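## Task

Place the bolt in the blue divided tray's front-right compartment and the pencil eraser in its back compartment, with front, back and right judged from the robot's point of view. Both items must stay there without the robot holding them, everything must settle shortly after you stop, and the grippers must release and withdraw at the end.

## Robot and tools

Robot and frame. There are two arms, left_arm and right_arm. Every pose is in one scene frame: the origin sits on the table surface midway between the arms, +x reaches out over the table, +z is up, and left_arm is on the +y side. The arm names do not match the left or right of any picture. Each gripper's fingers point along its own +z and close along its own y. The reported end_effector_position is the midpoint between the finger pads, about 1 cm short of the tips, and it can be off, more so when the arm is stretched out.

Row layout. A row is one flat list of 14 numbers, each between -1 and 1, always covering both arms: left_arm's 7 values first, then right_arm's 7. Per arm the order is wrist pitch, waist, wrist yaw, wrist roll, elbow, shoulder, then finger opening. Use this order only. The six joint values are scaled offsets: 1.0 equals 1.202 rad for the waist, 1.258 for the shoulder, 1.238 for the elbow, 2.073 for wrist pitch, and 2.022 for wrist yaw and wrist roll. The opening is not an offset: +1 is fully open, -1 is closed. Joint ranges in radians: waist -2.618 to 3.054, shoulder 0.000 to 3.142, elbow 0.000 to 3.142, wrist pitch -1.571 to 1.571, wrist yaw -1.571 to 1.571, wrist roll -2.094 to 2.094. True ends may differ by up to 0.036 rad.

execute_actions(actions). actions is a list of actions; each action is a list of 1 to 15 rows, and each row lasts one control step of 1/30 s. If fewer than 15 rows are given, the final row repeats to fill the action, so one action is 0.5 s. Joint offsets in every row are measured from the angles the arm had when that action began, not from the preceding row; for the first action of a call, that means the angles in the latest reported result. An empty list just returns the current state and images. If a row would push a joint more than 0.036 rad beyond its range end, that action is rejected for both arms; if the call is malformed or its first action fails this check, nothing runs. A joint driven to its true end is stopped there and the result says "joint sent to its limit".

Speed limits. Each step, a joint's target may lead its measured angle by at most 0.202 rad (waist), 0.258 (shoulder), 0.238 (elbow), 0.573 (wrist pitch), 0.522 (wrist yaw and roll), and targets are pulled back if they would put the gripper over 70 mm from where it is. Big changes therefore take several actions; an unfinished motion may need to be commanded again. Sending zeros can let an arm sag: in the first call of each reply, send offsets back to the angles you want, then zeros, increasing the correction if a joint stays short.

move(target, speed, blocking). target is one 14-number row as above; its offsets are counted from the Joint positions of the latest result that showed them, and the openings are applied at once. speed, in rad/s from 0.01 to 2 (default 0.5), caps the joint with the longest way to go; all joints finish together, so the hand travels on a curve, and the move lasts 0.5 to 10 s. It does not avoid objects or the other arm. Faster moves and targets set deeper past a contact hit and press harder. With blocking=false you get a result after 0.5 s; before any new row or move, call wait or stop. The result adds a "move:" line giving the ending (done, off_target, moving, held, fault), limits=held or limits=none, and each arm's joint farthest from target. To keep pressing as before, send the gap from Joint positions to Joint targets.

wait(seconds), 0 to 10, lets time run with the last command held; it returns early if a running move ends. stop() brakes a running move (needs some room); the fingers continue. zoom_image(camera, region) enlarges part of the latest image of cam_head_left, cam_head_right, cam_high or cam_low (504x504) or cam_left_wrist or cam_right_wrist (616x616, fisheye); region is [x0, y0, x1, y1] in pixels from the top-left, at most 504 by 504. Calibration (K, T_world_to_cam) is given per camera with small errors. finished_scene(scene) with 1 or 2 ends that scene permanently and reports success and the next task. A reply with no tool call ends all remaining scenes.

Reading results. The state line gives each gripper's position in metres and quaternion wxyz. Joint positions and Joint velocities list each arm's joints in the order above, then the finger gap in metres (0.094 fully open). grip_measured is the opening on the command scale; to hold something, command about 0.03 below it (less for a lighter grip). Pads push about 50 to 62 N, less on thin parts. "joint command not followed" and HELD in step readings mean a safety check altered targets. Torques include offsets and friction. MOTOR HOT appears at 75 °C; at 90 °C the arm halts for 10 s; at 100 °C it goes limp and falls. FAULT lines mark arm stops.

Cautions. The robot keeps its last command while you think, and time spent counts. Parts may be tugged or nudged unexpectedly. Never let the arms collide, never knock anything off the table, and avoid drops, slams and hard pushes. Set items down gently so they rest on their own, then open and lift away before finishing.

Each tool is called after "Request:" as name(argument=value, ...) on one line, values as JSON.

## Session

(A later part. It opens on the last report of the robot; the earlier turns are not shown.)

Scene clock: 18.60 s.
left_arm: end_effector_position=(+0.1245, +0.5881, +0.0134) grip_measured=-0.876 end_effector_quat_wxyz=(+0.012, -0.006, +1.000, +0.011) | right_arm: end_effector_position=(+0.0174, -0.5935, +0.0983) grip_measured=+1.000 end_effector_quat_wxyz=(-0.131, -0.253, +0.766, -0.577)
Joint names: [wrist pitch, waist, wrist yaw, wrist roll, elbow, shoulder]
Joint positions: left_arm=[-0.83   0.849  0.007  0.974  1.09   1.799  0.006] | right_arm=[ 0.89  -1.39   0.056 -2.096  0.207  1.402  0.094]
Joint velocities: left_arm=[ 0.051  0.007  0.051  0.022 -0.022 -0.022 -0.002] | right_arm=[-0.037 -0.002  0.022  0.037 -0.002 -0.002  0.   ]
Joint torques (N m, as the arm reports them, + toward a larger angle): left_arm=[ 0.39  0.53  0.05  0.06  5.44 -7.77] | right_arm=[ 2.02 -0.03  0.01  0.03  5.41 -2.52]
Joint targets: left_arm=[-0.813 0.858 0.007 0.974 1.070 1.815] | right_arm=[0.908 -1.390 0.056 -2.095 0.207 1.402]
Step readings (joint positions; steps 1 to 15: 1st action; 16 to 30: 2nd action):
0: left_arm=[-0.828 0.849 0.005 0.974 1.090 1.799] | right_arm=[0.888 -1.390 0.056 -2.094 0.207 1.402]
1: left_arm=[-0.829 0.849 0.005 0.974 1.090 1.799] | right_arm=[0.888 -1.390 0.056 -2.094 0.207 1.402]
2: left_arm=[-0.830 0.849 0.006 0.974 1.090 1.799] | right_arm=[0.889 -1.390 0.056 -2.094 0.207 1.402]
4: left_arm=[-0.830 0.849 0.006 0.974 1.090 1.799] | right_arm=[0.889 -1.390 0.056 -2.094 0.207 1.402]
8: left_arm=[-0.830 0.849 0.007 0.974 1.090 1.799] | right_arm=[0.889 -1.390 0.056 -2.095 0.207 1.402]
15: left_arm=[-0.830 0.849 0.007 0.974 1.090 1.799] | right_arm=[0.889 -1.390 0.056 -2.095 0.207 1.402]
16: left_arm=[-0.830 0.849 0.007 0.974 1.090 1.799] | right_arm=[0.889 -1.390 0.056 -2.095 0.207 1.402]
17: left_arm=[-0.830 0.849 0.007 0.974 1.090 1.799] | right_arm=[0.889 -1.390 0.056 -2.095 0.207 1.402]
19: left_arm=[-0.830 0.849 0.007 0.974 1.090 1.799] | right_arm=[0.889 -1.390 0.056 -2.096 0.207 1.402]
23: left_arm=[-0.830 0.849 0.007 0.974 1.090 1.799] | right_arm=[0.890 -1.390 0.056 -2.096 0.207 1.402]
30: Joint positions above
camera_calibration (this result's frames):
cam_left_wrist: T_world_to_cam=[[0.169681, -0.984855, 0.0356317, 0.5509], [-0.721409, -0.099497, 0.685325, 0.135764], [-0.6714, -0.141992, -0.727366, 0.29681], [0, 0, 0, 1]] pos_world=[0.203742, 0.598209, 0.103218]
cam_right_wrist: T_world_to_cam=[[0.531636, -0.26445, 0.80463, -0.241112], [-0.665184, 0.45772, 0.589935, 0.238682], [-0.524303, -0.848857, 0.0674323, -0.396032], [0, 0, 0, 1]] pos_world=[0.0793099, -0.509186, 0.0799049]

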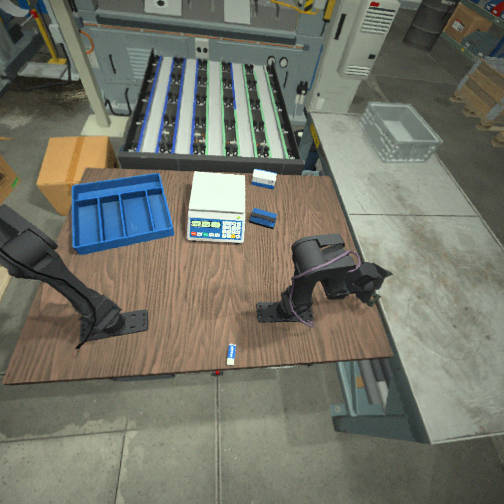

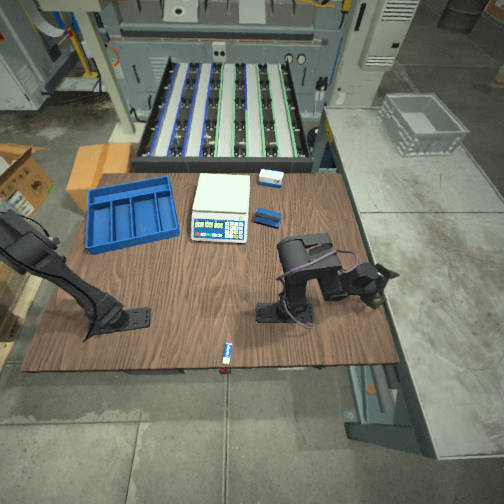

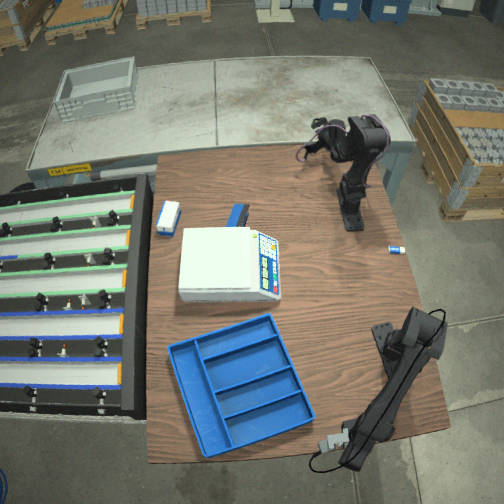

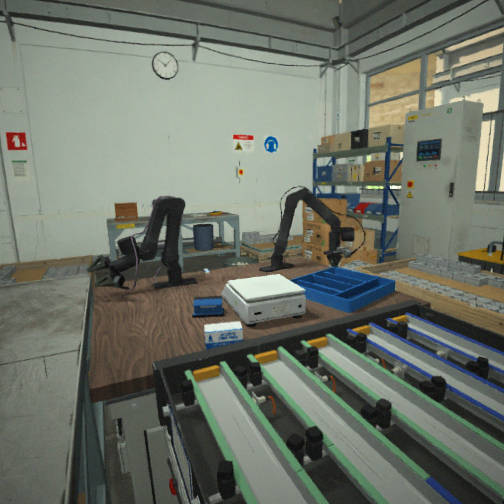

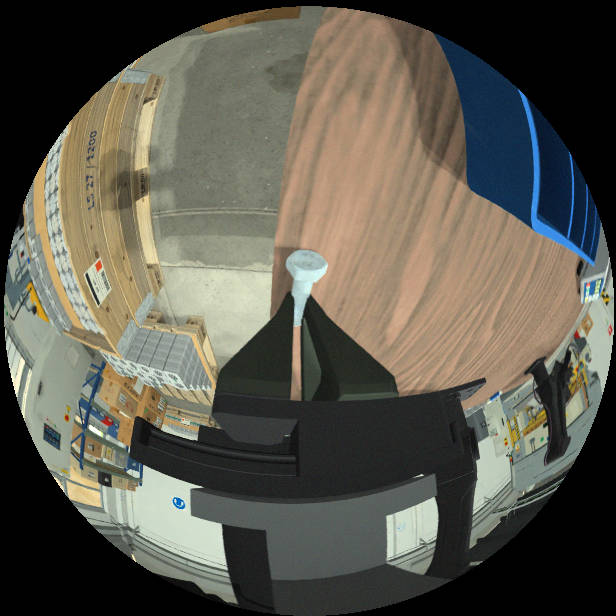

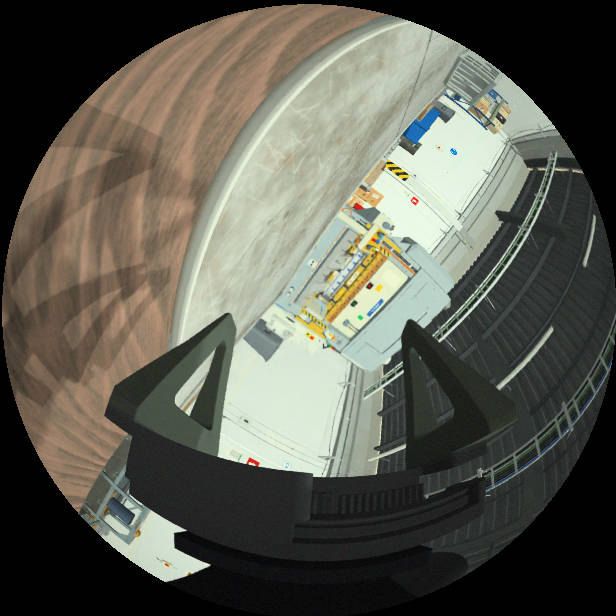

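Request:
move(target=[-0.201,0,0,0,0.265,-0.0723,-0.905, 0.009,0,0,0,0,0,1], speed=0.5)

Scene clock: 20.60 s.
left_arm: end_effector_position=(+0.1256, +0.5898, +0.1085) grip_measured=-0.876 end_effector_quat_wxyz=(+0.005, -0.006, +1.000, +0.002) | right_arm: end_effector_position=(+0.0174, -0.5936, +0.0985) grip_measured=+1.000 end_effector_quat_wxyz=(-0.132, -0.253, +0.765, -0.577)
Joint names: [wrist pitch, waist, wrist yaw, wrist roll, elbow, shoulder]
Joint positions: left_arm=[-1.232  0.849  0.007  0.974  1.398  1.727  0.006] | right_arm=[ 0.89  -1.39   0.056 -2.097  0.207  1.402  0.094]
Joint velocities: left_arm=[ 0.051 -0.007  0.095 -0.081 -0.007  0.002  0.   ] | right_arm=[ 0.007 -0.012  0.066 -0.037 -0.017 -0.002  0.   ]
Joint torques (N m, as the arm reports them, + toward a larger angle): left_arm=[  0.02   0.12   0.01   0.04   9.43 -10.68] | right_arm=[ 2.02 -0.04  0.01  0.01  5.42 -2.55]
Joint targets: left_arm=[-1.247 0.849 0.007 0.974 1.418 1.708] | right_arm=[0.908 -1.390 0.056 -2.096 0.207 1.402]
move: done; limits=none; left_arm: farthest joint: the elbow, 0.020 radians from its target (0.328 radians at the start); right_arm: farthest joint: the wrist pitch, 0.018 radians from its target (0.019 radians at the start)
camera_calibration (this result's frames):
cam_left_wrist: T_world_to_cam=[[0.170214, -0.984049, 0.05172, 0.546723], [-0.712975, -0.0867556, 0.695802, 0.0618618], [-0.680216, -0.155311, -0.716369, 0.374769], [0, 0, 0, 1]] pos_world=[0.20597, 0.601574, 0.197153]
cam_right_wrist: T_world_to_cam=[[0.532828, -0.263489, 0.804156, -0.240681], [-0.664607, 0.457942, 0.590413, 0.238681], [-0.523824, -0.849036, 0.0688874, -0.396346], [0, 0, 0, 1]] pos_world=[0.0792554, -0.509231, 0.079928]

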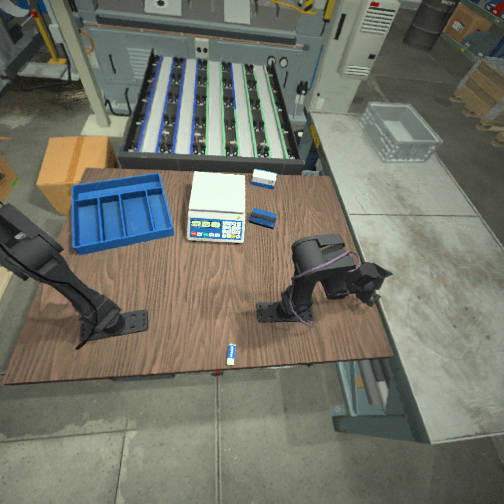

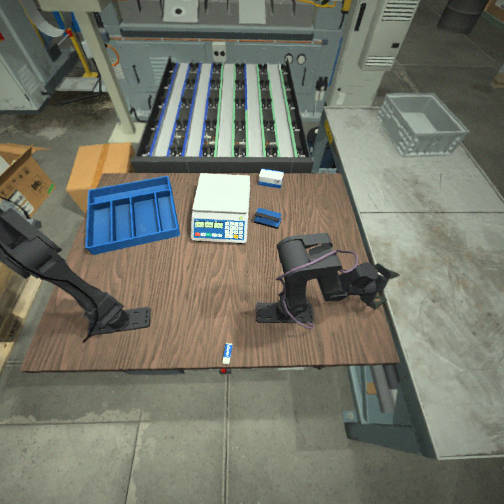

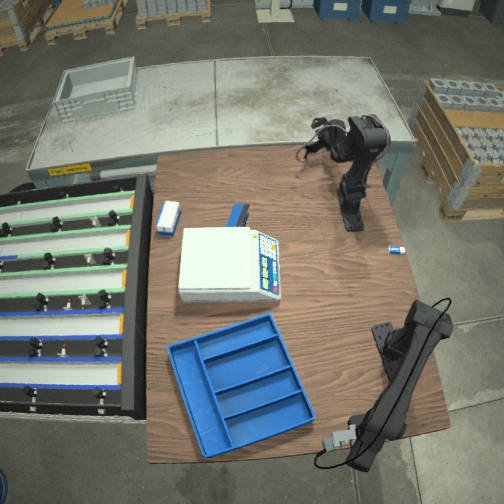

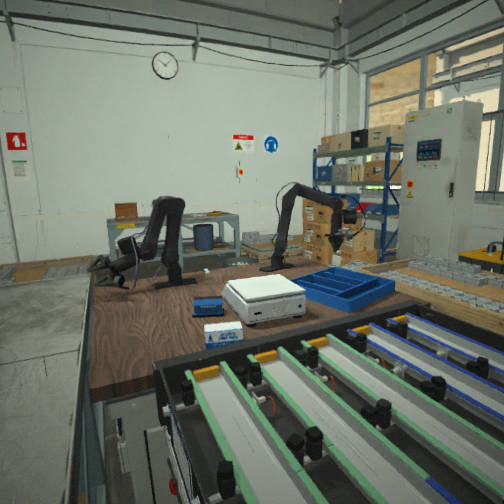

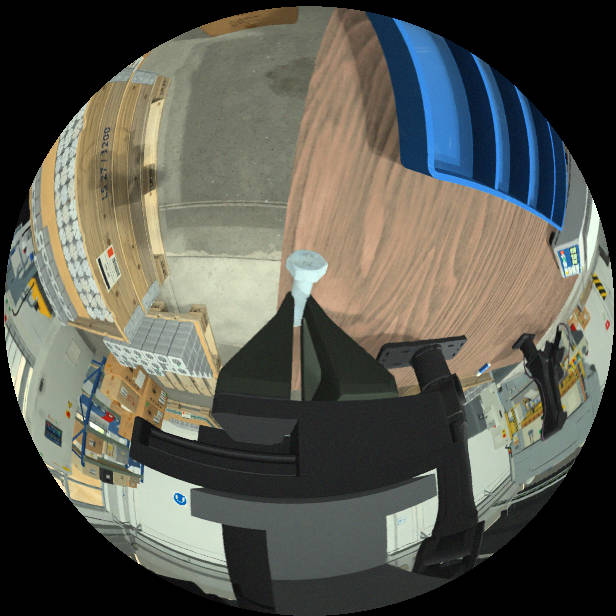

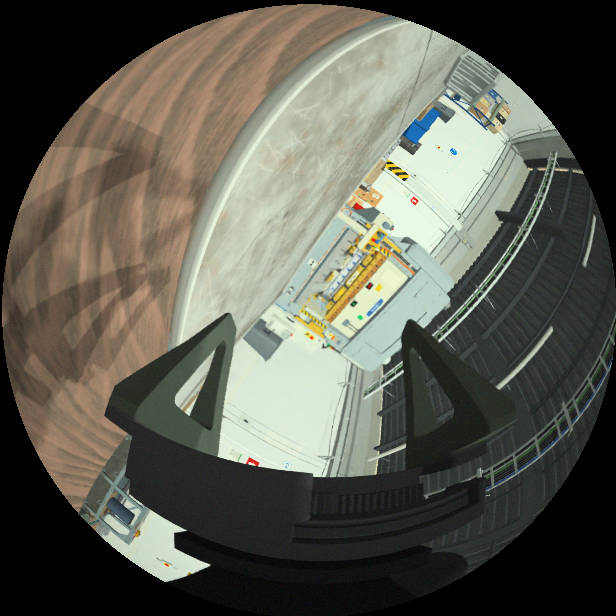

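Request:
move(target=[-0.12,-0.9975,0,-0.714,0.695,0.4745,-0.905, 0.009,0,0,0.006,0,0,1], speed=0.9)

Scene clock: 23.80 s.
left_arm: end_effector_position=(+0.3941, +0.2295, +0.1054) grip_measured=-0.876 end_effector_quat_wxyz=(+0.010, -0.121, +0.993, -0.008) | right_arm: end_effector_position=(+0.0174, -0.5936, +0.0987) grip_measured=+1.000 end_effector_quat_wxyz=(-0.132, -0.253, +0.765, -0.577)
Joint names: [wrist pitch, waist, wrist yaw, wrist roll, elbow, shoulder]
Joint positions: left_arm=[-1.468 -0.354  0.009 -0.461  2.233  2.312  0.006] | right_arm=[ 0.891 -1.39   0.056 -2.098  0.207  1.402  0.094]
Joint velocities: left_arm=[ 0.037 -0.007 -0.007 -0.066 -0.007  0.012 -0.   ] | right_arm=[-0.007 -0.002  0.066 -0.051 -0.017 -0.012  0.   ]
Joint torques (N m, as the arm reports them, + toward a larger angle): left_arm=[  0.07   0.4   -0.01  -0.05   9.84 -13.75] | right_arm=[ 2.02 -0.03  0.    0.12  5.44 -2.5 ]
Joint targets: left_arm=[-1.481 -0.350 0.006 -0.470 2.259 2.324] | right_arm=[0.909 -1.390 0.056 -2.085 0.207 1.402]
move: off_target (left_arm); limits=none; left_arm: farthest joint: the elbow, 0.025 radians from its target (0.860 radians at the start); right_arm: farthest joint: the wrist pitch, 0.017 radians from its target (0.018 radians at the start)
camera_calibration (this result's frames):
cam_left_wrist: T_world_to_cam=[[0.390204, -0.917661, 0.0750952, 0.0422177], [-0.68244, -0.233503, 0.692641, 0.246123], [-0.618075, -0.321519, -0.717362, 0.512967], [0, 0, 0, 1]] pos_world=[0.468543, 0.261141, 0.194338]
cam_right_wrist: T_world_to_cam=[[0.533056, -0.262795, 0.804233, -0.240445], [-0.664514, 0.458331, 0.590215, 0.238855], [-0.52371, -0.849041, 0.0696855, -0.396485], [0, 0, 0, 1]] pos_world=[0.0792499, -0.509295, 0.080027]

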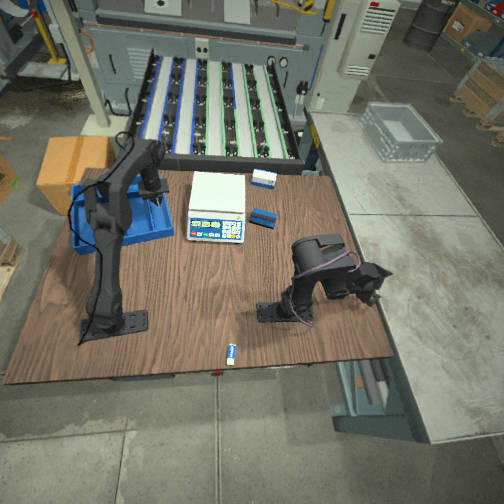

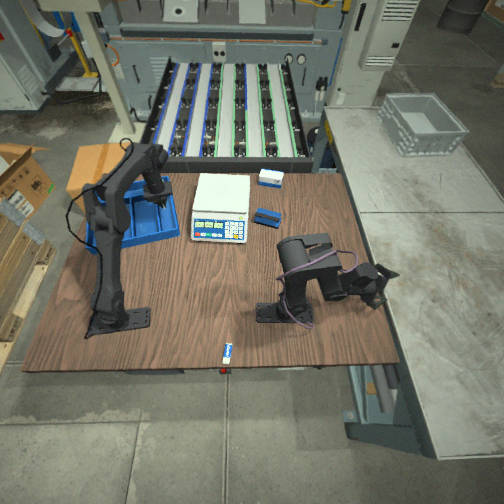

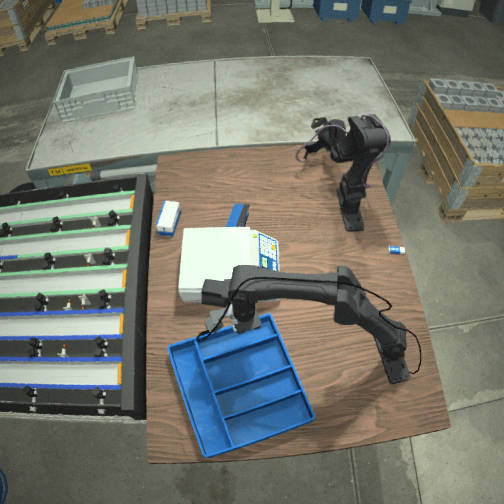

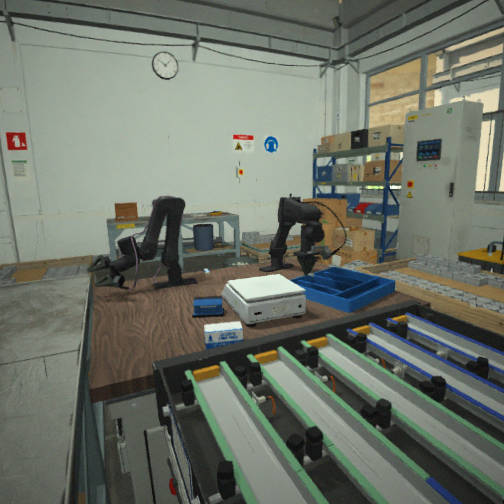

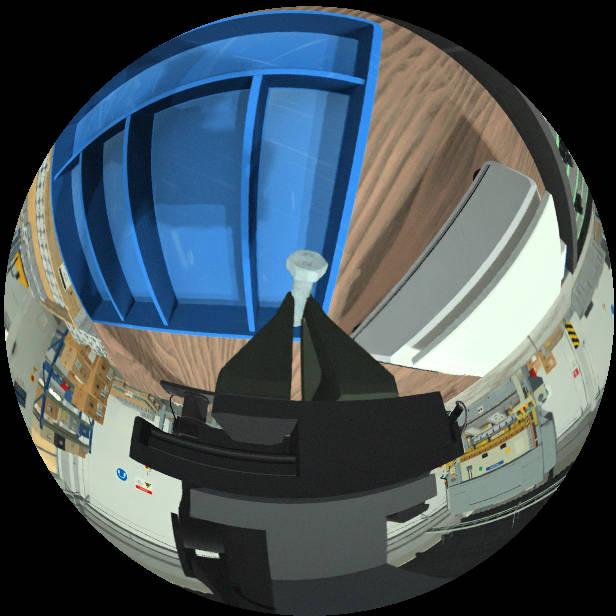

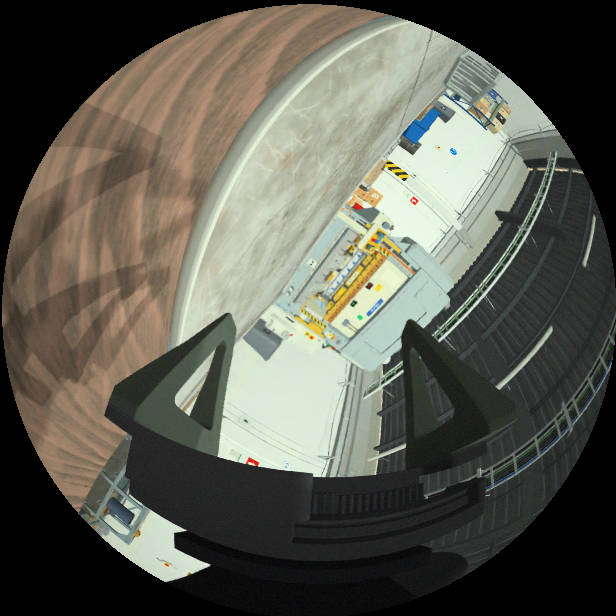

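Request:
move(target=[0.139,0.002,0,-0.003,-0.2286,0.0262,-0.905, 0.009,0,0,0.006,0,0,1], speed=0.4)

Scene clock: 26.17 s.
left_arm: end_effector_position=(+0.3942, +0.2294, +0.0246) grip_measured=-0.876 end_effector_quat_wxyz=(-0.001, -0.122, +0.993, -0.004) | right_arm: end_effector_position=(+0.0174, -0.5937, +0.0990) grip_measured=+1.000 end_effector_quat_wxyz=(-0.132, -0.253, +0.765, -0.578)
Joint names: [wrist pitch, waist, wrist yaw, wrist roll, elbow, shoulder]
Joint positions: left_arm=[-1.19  -0.354  0.009 -0.461  1.959  2.34   0.006] | right_arm=[ 0.892 -1.39   0.056 -2.098  0.207  1.402  0.094]
Joint velocities: left_arm=[ 0.022 -0.002  0.066 -0.007  0.007  0.002  0.   ] | right_arm=[-0.066 -0.007  0.051 -0.051 -0.007  0.007  0.   ]
Joint torques (N m, as the arm reports them, + toward a larger angle): left_arm=[  0.24   0.1    0.05  -0.02   6.9  -14.6 ] | right_arm=[ 2.03 -0.03  0.02  0.13  5.44 -2.54]
Joint targets: left_arm=[-1.180 -0.351 0.009 -0.467 1.950 2.345] | right_arm=[0.910 -1.390 0.056 -2.086 0.207 1.402]
move: done; limits=none; left_arm: farthest joint: the wrist pitch, 0.010 radians from its target (0.288 radians at the start); right_arm: farthest joint: the wrist pitch, 0.017 radians from its target (0.018 radians at the start)
camera_calibration (this result's frames):
cam_left_wrist: T_world_to_cam=[[0.392481, -0.917709, 0.0613847, 0.047635], [-0.66609, -0.237578, 0.707023, 0.296374], [-0.634258, -0.318381, -0.704522, 0.460405], [0, 0, 0, 1]] pos_world=[0.470732, 0.260711, 0.111898]
cam_right_wrist: T_world_to_cam=[[0.533236, -0.261797, 0.804439, -0.240123], [-0.664456, 0.458943, 0.589805, 0.239145], [-0.523601, -0.849019, 0.070773, -0.396665], [0, 0, 0, 1]] pos_world=[0.0792498, -0.509394, 0.0801884]

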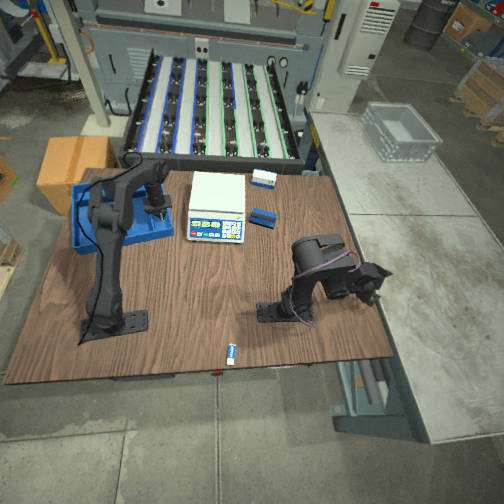

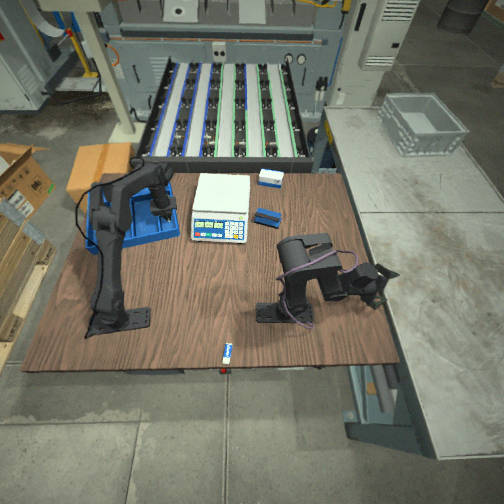

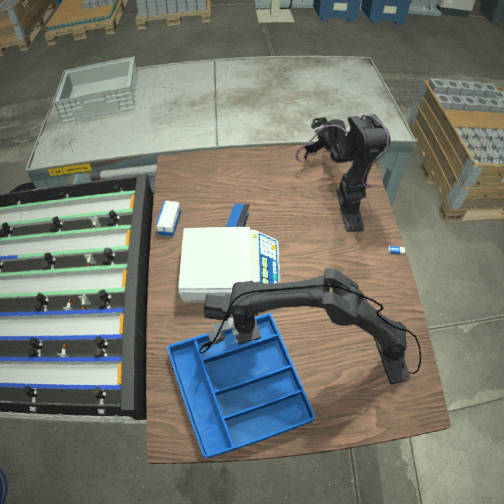

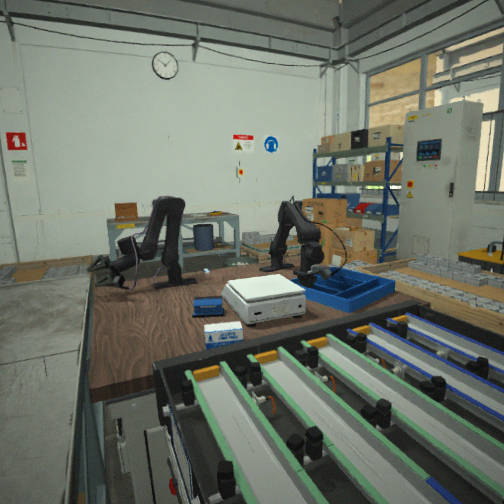

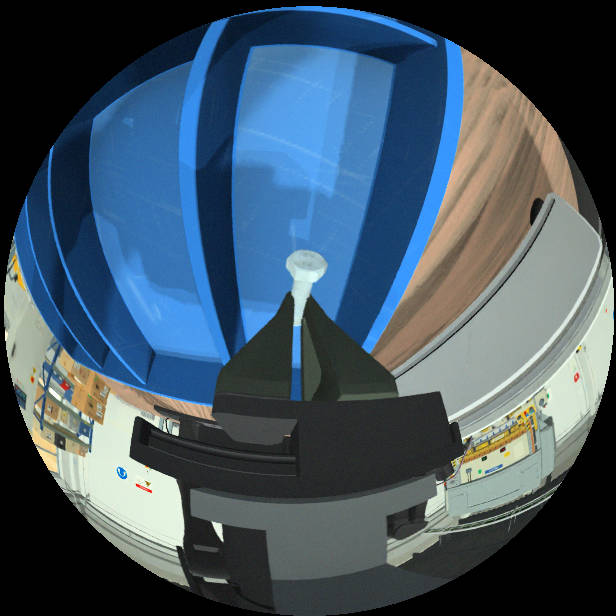

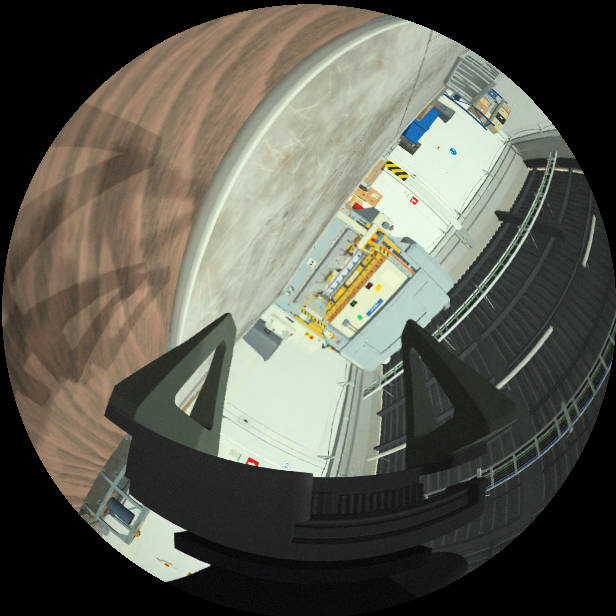

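Request:
execute_actions(actions=[[[0.005,0.002,0,-0.003,-0.007,0.008,-0.905,0.009,0,0,0.006,0,0,1],[0.005,0.002,0,-0.003,-0.007,0.013,-0.905,0.009,0,0,0.006,0,0,1],[0.005,0.002,0,-0.003,-0.007,0.018,-0.905,0.009,0,0,0.006,0,0,1]],[[0,0,0,0,0,0.008,-0.8,0.009,0,0,0.006,0,0,1],[0,0,0,0,0,0.008,-0.7,0.009,0,0,0.006,0,0,1],[0,0,0,0,0,0.008,-0.6,0.009,0,0,0.006,0,0,1],[0,0,0,0,0,0.008,-0.5,0.009,0,0,0.006,0,0,1]]])

Scene clock: 27.43 s.
left_arm: end_effector_position=(+0.3945, +0.2294, +0.0246) grip_measured=-0.502 end_effector_quat_wxyz=(-0.001, -0.122, +0.993, -0.004) | right_arm: end_effector_position=(+0.0174, -0.5938, +0.0993) grip_measured=+1.000 end_effector_quat_wxyz=(-0.132, -0.253, +0.764, -0.578)
Joint names: [wrist pitch, waist, wrist yaw, wrist roll, elbow, shoulder]
Joint positions: left_arm=[-1.189 -0.354  0.009 -0.461  1.959  2.34   0.023] | right_arm=[ 0.894 -1.39   0.056 -2.098  0.207  1.402  0.094]
Joint velocities: left_arm=[ 0.037 -0.027 -0.022  0.022 -0.002  0.012 -0.   ] | right_arm=[ 0.007 -0.002 -0.007 -0.066 -0.012  0.007  0.   ]
Joint torques (N m, as the arm reports them, + toward a larger angle): left_arm=[  0.17   0.15   0.07   0.04   7.7  -13.84] | right_arm=[ 2.03 -0.02  0.01  0.11  5.44 -2.52]
Joint targets: left_arm=[-1.189 -0.354 0.009 -0.461 1.959 2.350] | right_arm=[0.912 -1.390 0.056 -2.086 0.207 1.402]
Step readings (joint positions; steps 1 to 15: 1st action; 16 to 30: 2nd action):
0: left_arm=[-1.189 -0.354 0.009 -0.461 1.959 2.340] | right_arm=[0.892 -1.390 0.056 -2.098 0.207 1.402]
1: left_arm=[-1.189 -0.354 0.009 -0.461 1.959 2.340] | right_arm=[0.892 -1.390 0.056 -2.098 0.207 1.402]
2: left_arm=[-1.189 -0.354 0.009 -0.461 1.959 2.340] | right_arm=[0.892 -1.390 0.056 -2.098 0.207 1.402]
4: left_arm=[-1.189 -0.354 0.009 -0.461 1.959 2.340] | right_arm=[0.893 -1.390 0.056 -2.098 0.207 1.402]
8: left_arm=[-1.189 -0.354 0.009 -0.461 1.959 2.340] | right_arm=[0.893 -1.390 0.056 -2.098 0.207 1.402]
15: left_arm=[-1.189 -0.354 0.009 -0.461 1.959 2.340] | right_arm=[0.893 -1.390 0.056 -2.098 0.207 1.402]
16: left_arm=[-1.189 -0.354 0.009 -0.461 1.959 2.340] | right_arm=[0.893 -1.390 0.056 -2.098 0.207 1.402]
17: left_arm=[-1.189 -0.354 0.009 -0.461 1.959 2.340] | right_arm=[0.893 -1.390 0.056 -2.098 0.207 1.402]
19: left_arm=[-1.189 -0.354 0.009 -0.461 1.959 2.340] | right_arm=[0.894 -1.390 0.056 -2.098 0.207 1.402]
23: left_arm=[-1.189 -0.354 0.009 -0.461 1.959 2.340] | right_arm=[0.894 -1.390 0.056 -2.098 0.207 1.402]
30: Joint positions above
camera_calibration (this result's frames):
cam_left_wrist: T_world_to_cam=[[0.392412, -0.917694, 0.0620495, 0.0474771], [-0.66688, -0.237403, 0.706336, 0.296833], [-0.63347, -0.318554, -0.705152, 0.460307], [0, 0, 0, 1]] pos_world=[0.470912, 0.260671, 0.111976]
cam_right_wrist: T_world_to_cam=[[0.533049, -0.260583, 0.804957, -0.23978], [-0.664593, 0.459832, 0.588957, 0.239609], [-0.523617, -0.848912, 0.071931, -0.396827], [0, 0, 0, 1]] pos_world=[0.0792715, -0.509534, 0.0804374]

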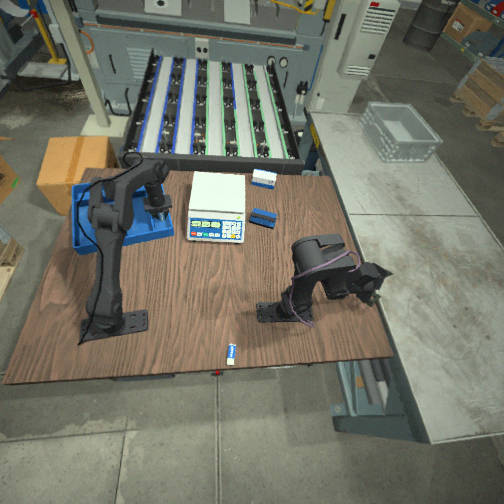

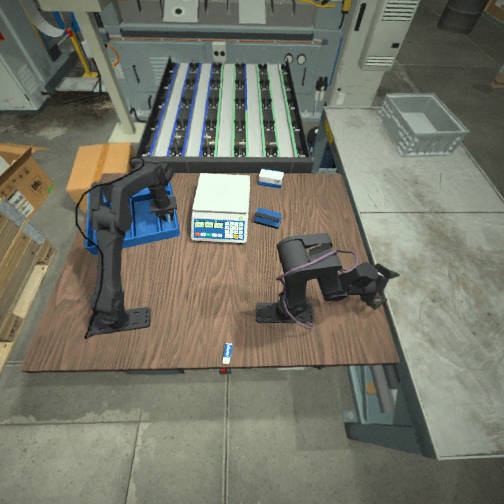

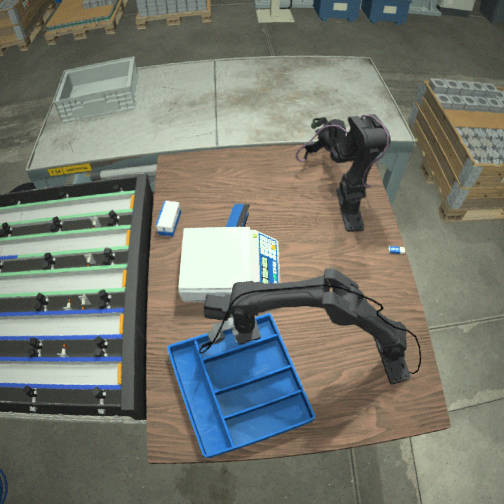

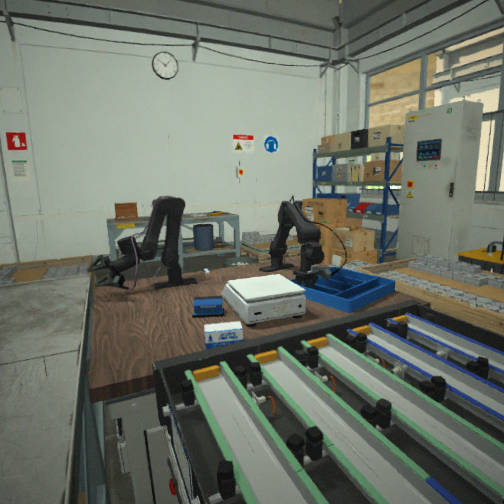

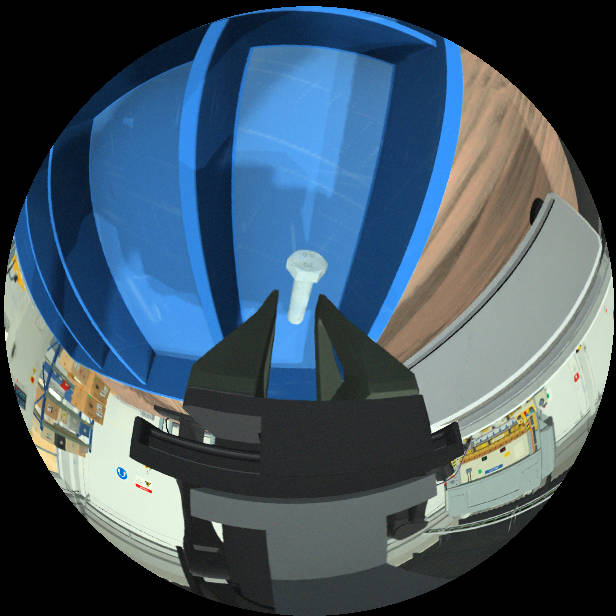

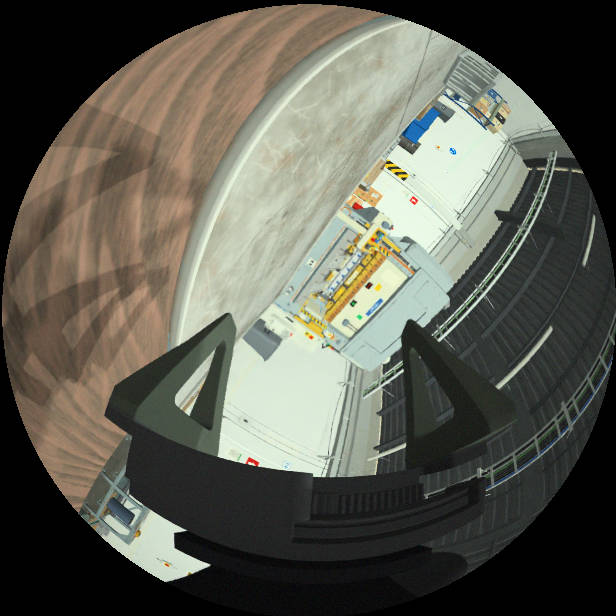

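Request:
move(target=[-0.141,0,0,0,-0.28,-0.519,-0.5, 0.009,0,0,0.006,0,0,1], speed=1.0)

Request:
move(target=[0.058,-1.0,0,0.824,0.28,0.35,0.2, 0.009,0,0,0.006,0,0,1], speed=1.2)

Scene clock: 29.27 s.
left_arm: end_effector_position=(+0.2543, +0.2603, +0.1750) grip_measured=-0.502 end_effector_quat_wxyz=(+0.014, -0.122, +0.992, -0.010) | right_arm: end_effector_position=(+0.0174, -0.5938, +0.0994) grip_measured=+1.000 end_effector_quat_wxyz=(-0.133, -0.253, +0.764, -0.578)
Joint names: [wrist pitch, waist, wrist yaw, wrist roll, elbow, shoulder]
Joint positions: left_arm=[-1.468 -0.354  0.009 -0.461  1.627  1.697  0.023] | right_arm=[ 0.894 -1.39   0.056 -2.099  0.207  1.402  0.094]
Joint velocities: left_arm=[-0.095  0.002 -0.022  0.007  0.012  0.007 -0.001] | right_arm=[ 0.051 -0.002  0.037  0.022 -0.017 -0.002  0.   ]
Joint torques (N m, as the arm reports them, + toward a larger angle): left_arm=[ 0.1  -0.07  0.03  0.03  6.31 -9.78] | right_arm=[ 2.02 -0.03  0.01  0.12  5.45 -2.54]
Joint targets: left_arm=[-1.481 -0.354 0.009 -0.461 1.612 1.687] | right_arm=[0.912 -1.390 0.056 -2.086 0.207 1.402]
move: done; limits=none; left_arm: farthest joint: the elbow, 0.015 radians from its target (0.347 radians at the start); right_arm: farthest joint: the wrist pitch, 0.018 radians from its target (0.019 radians at the start)
camera_calibration (this result's frames):
cam_left_wrist: T_world_to_cam=[[0.390179, -0.917202, 0.0806274, 0.118727], [-0.688678, -0.232596, 0.686748, 0.112172], [-0.611133, -0.323481, -0.72241, 0.486015], [0, 0, 0, 1]] pos_world=[0.327945, 0.292204, 0.264496]
cam_right_wrist: T_world_to_cam=[[0.533323, -0.260192, 0.804902, -0.239629], [-0.664466, 0.459999, 0.58897, 0.239667], [-0.5235, -0.848941, 0.0724396, -0.396925], [0, 0, 0, 1]] pos_world=[0.0792605, -0.509562, 0.0804744]

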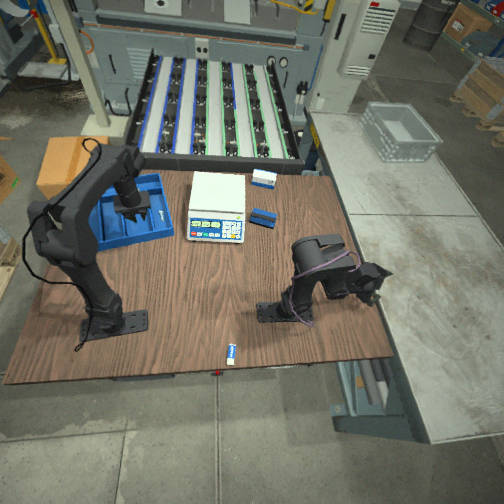

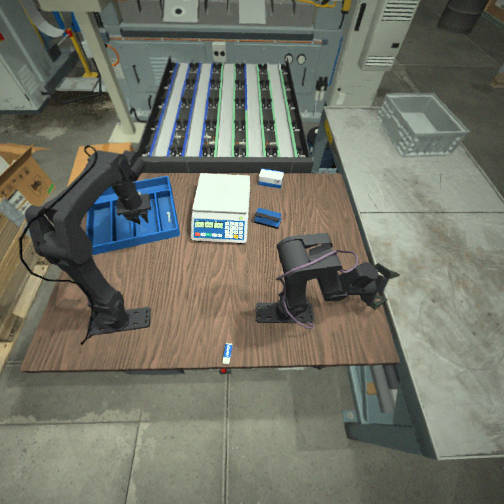

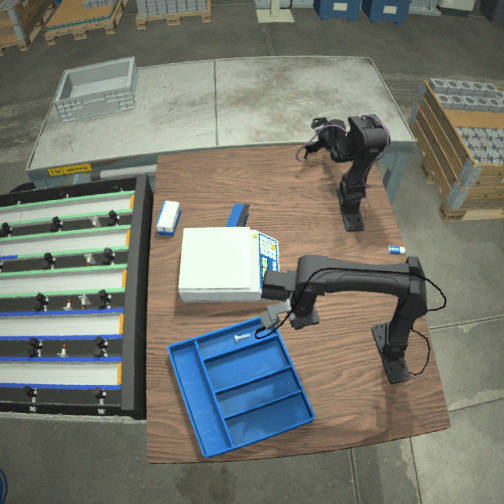

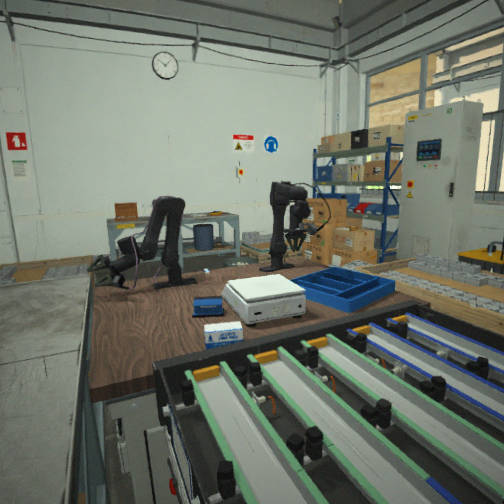

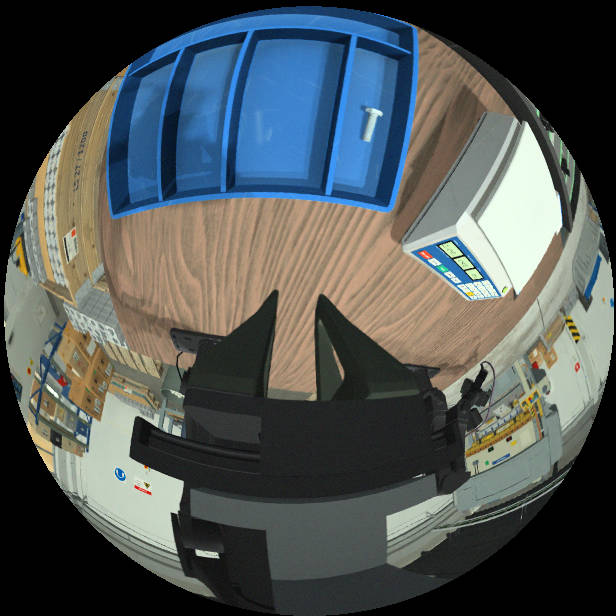

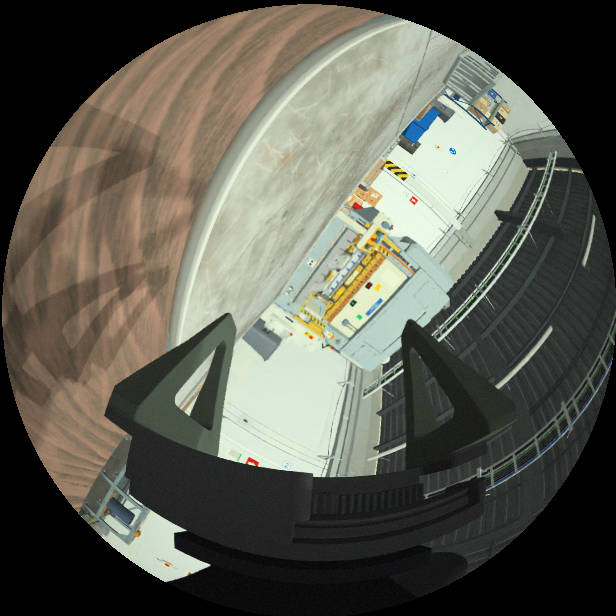

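Scene clock: 31.63 s.
left_arm: end_effector_position=(+0.0127, -0.0891, +0.1115) grip_measured=+0.199 end_effector_quat_wxyz=(+0.021, +0.966, +0.258, -0.006) | right_arm: end_effector_position=(+0.0175, -0.5939, +0.0996) grip_measured=+1.000 end_effector_quat_wxyz=(-0.133, -0.253, +0.764, -0.579)
Joint names: [wrist pitch, waist, wrist yaw, wrist roll, elbow, shoulder]
Joint positions: left_arm=[-1.352 -1.562  0.008  1.195  1.95   2.124  0.056] | right_arm=[ 0.895 -1.39   0.056 -2.099  0.207  1.402  0.094]
Joint velocities: left_arm=[ 0.066  0.007 -0.066  0.051 -0.012  0.007 -0.   ] | right_arm=[ 0.081  0.017 -0.051  0.037 -0.002 -0.007  0.   ]
Joint torques (N m, as the arm reports them, + toward a larger angle): left_arm=[  0.29   0.42   0.06   0.16   9.91 -12.22] | right_arm=[ 2.03 -0.02  0.    0.12  5.44 -2.55]
Joint targets: left_arm=[-1.347 -1.556 0.009 1.205 1.973 2.137] | right_arm=[0.913 -1.390 0.056 -2.087 0.207 1.402]
move: off_target (left_arm); limits=none; left_arm: farthest joint: the elbow, 0.024 radians from its target (0.347 radians at the start); right_arm: farthest joint: the wrist pitch, 0.018 radians from its target (0.018 radians at the start)
camera_calibration (this result's frames):
cam_left_wrist: T_world_to_cam=[[-0.628421, 0.777608, 0.0203441, 0.0683684], [0.576164, 0.447735, 0.683789, -0.0469795], [0.522611, 0.441429, -0.729396, 0.233989], [0, 0, 0, 1]] pos_world=[-0.0522534, -0.135419, 0.201404]
cam_right_wrist: T_world_to_cam=[[0.533872, -0.259409, 0.804791, -0.239328], [-0.664211, 0.460334, 0.588996, 0.239784], [-0.523264, -0.848999, 0.0734569, -0.39712], [0, 0, 0, 1]] pos_world=[0.0792386, -0.509619, 0.0805483]

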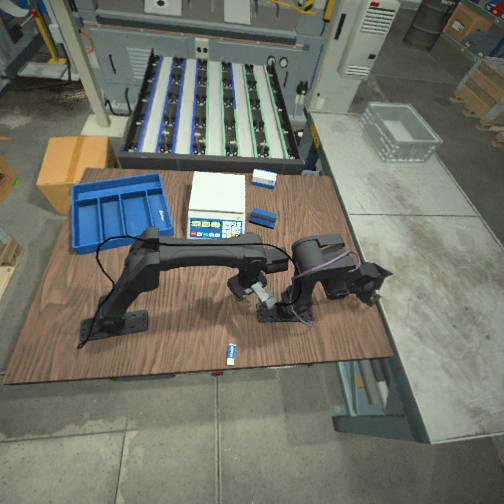

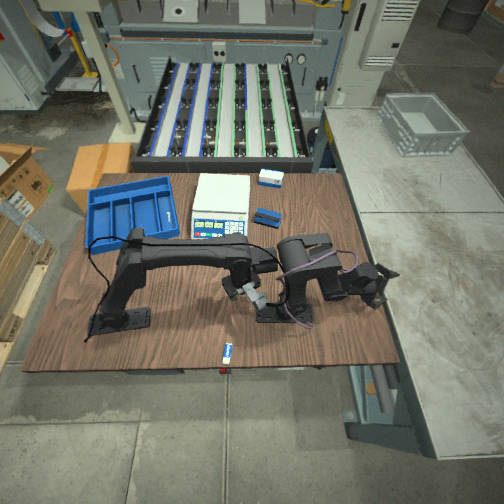

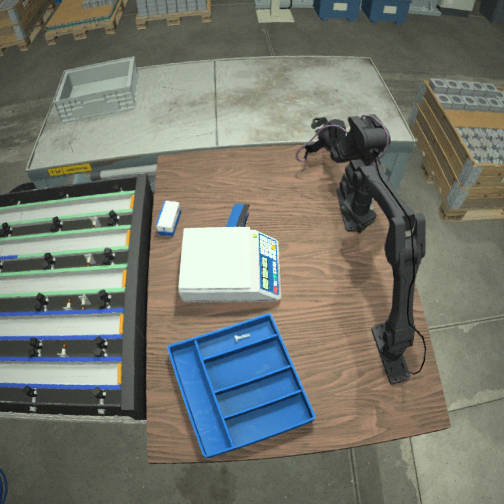

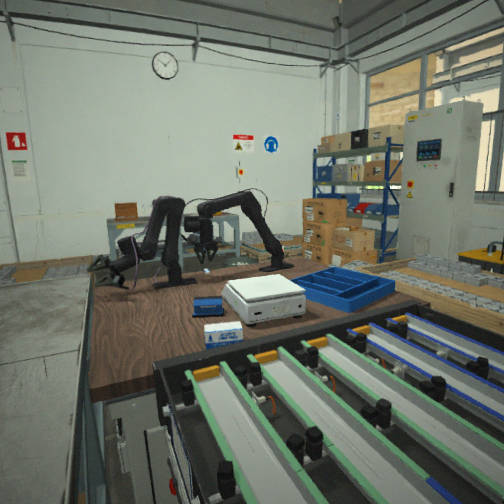

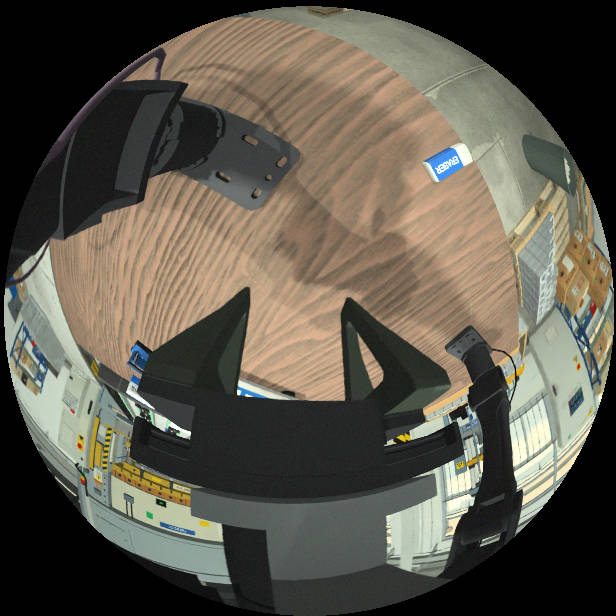

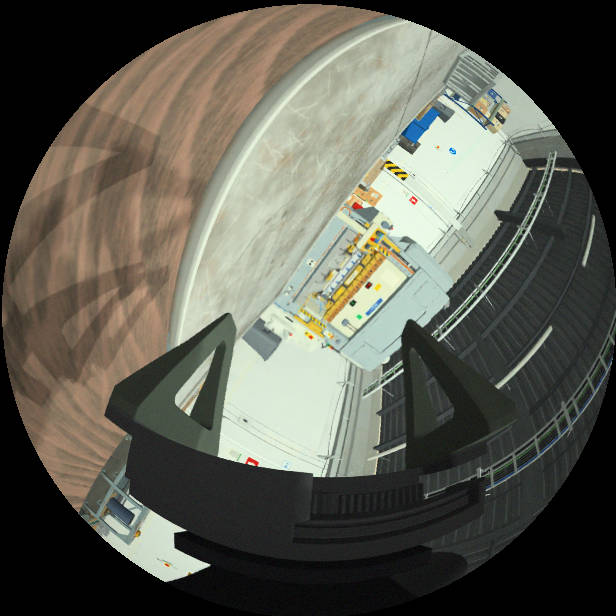

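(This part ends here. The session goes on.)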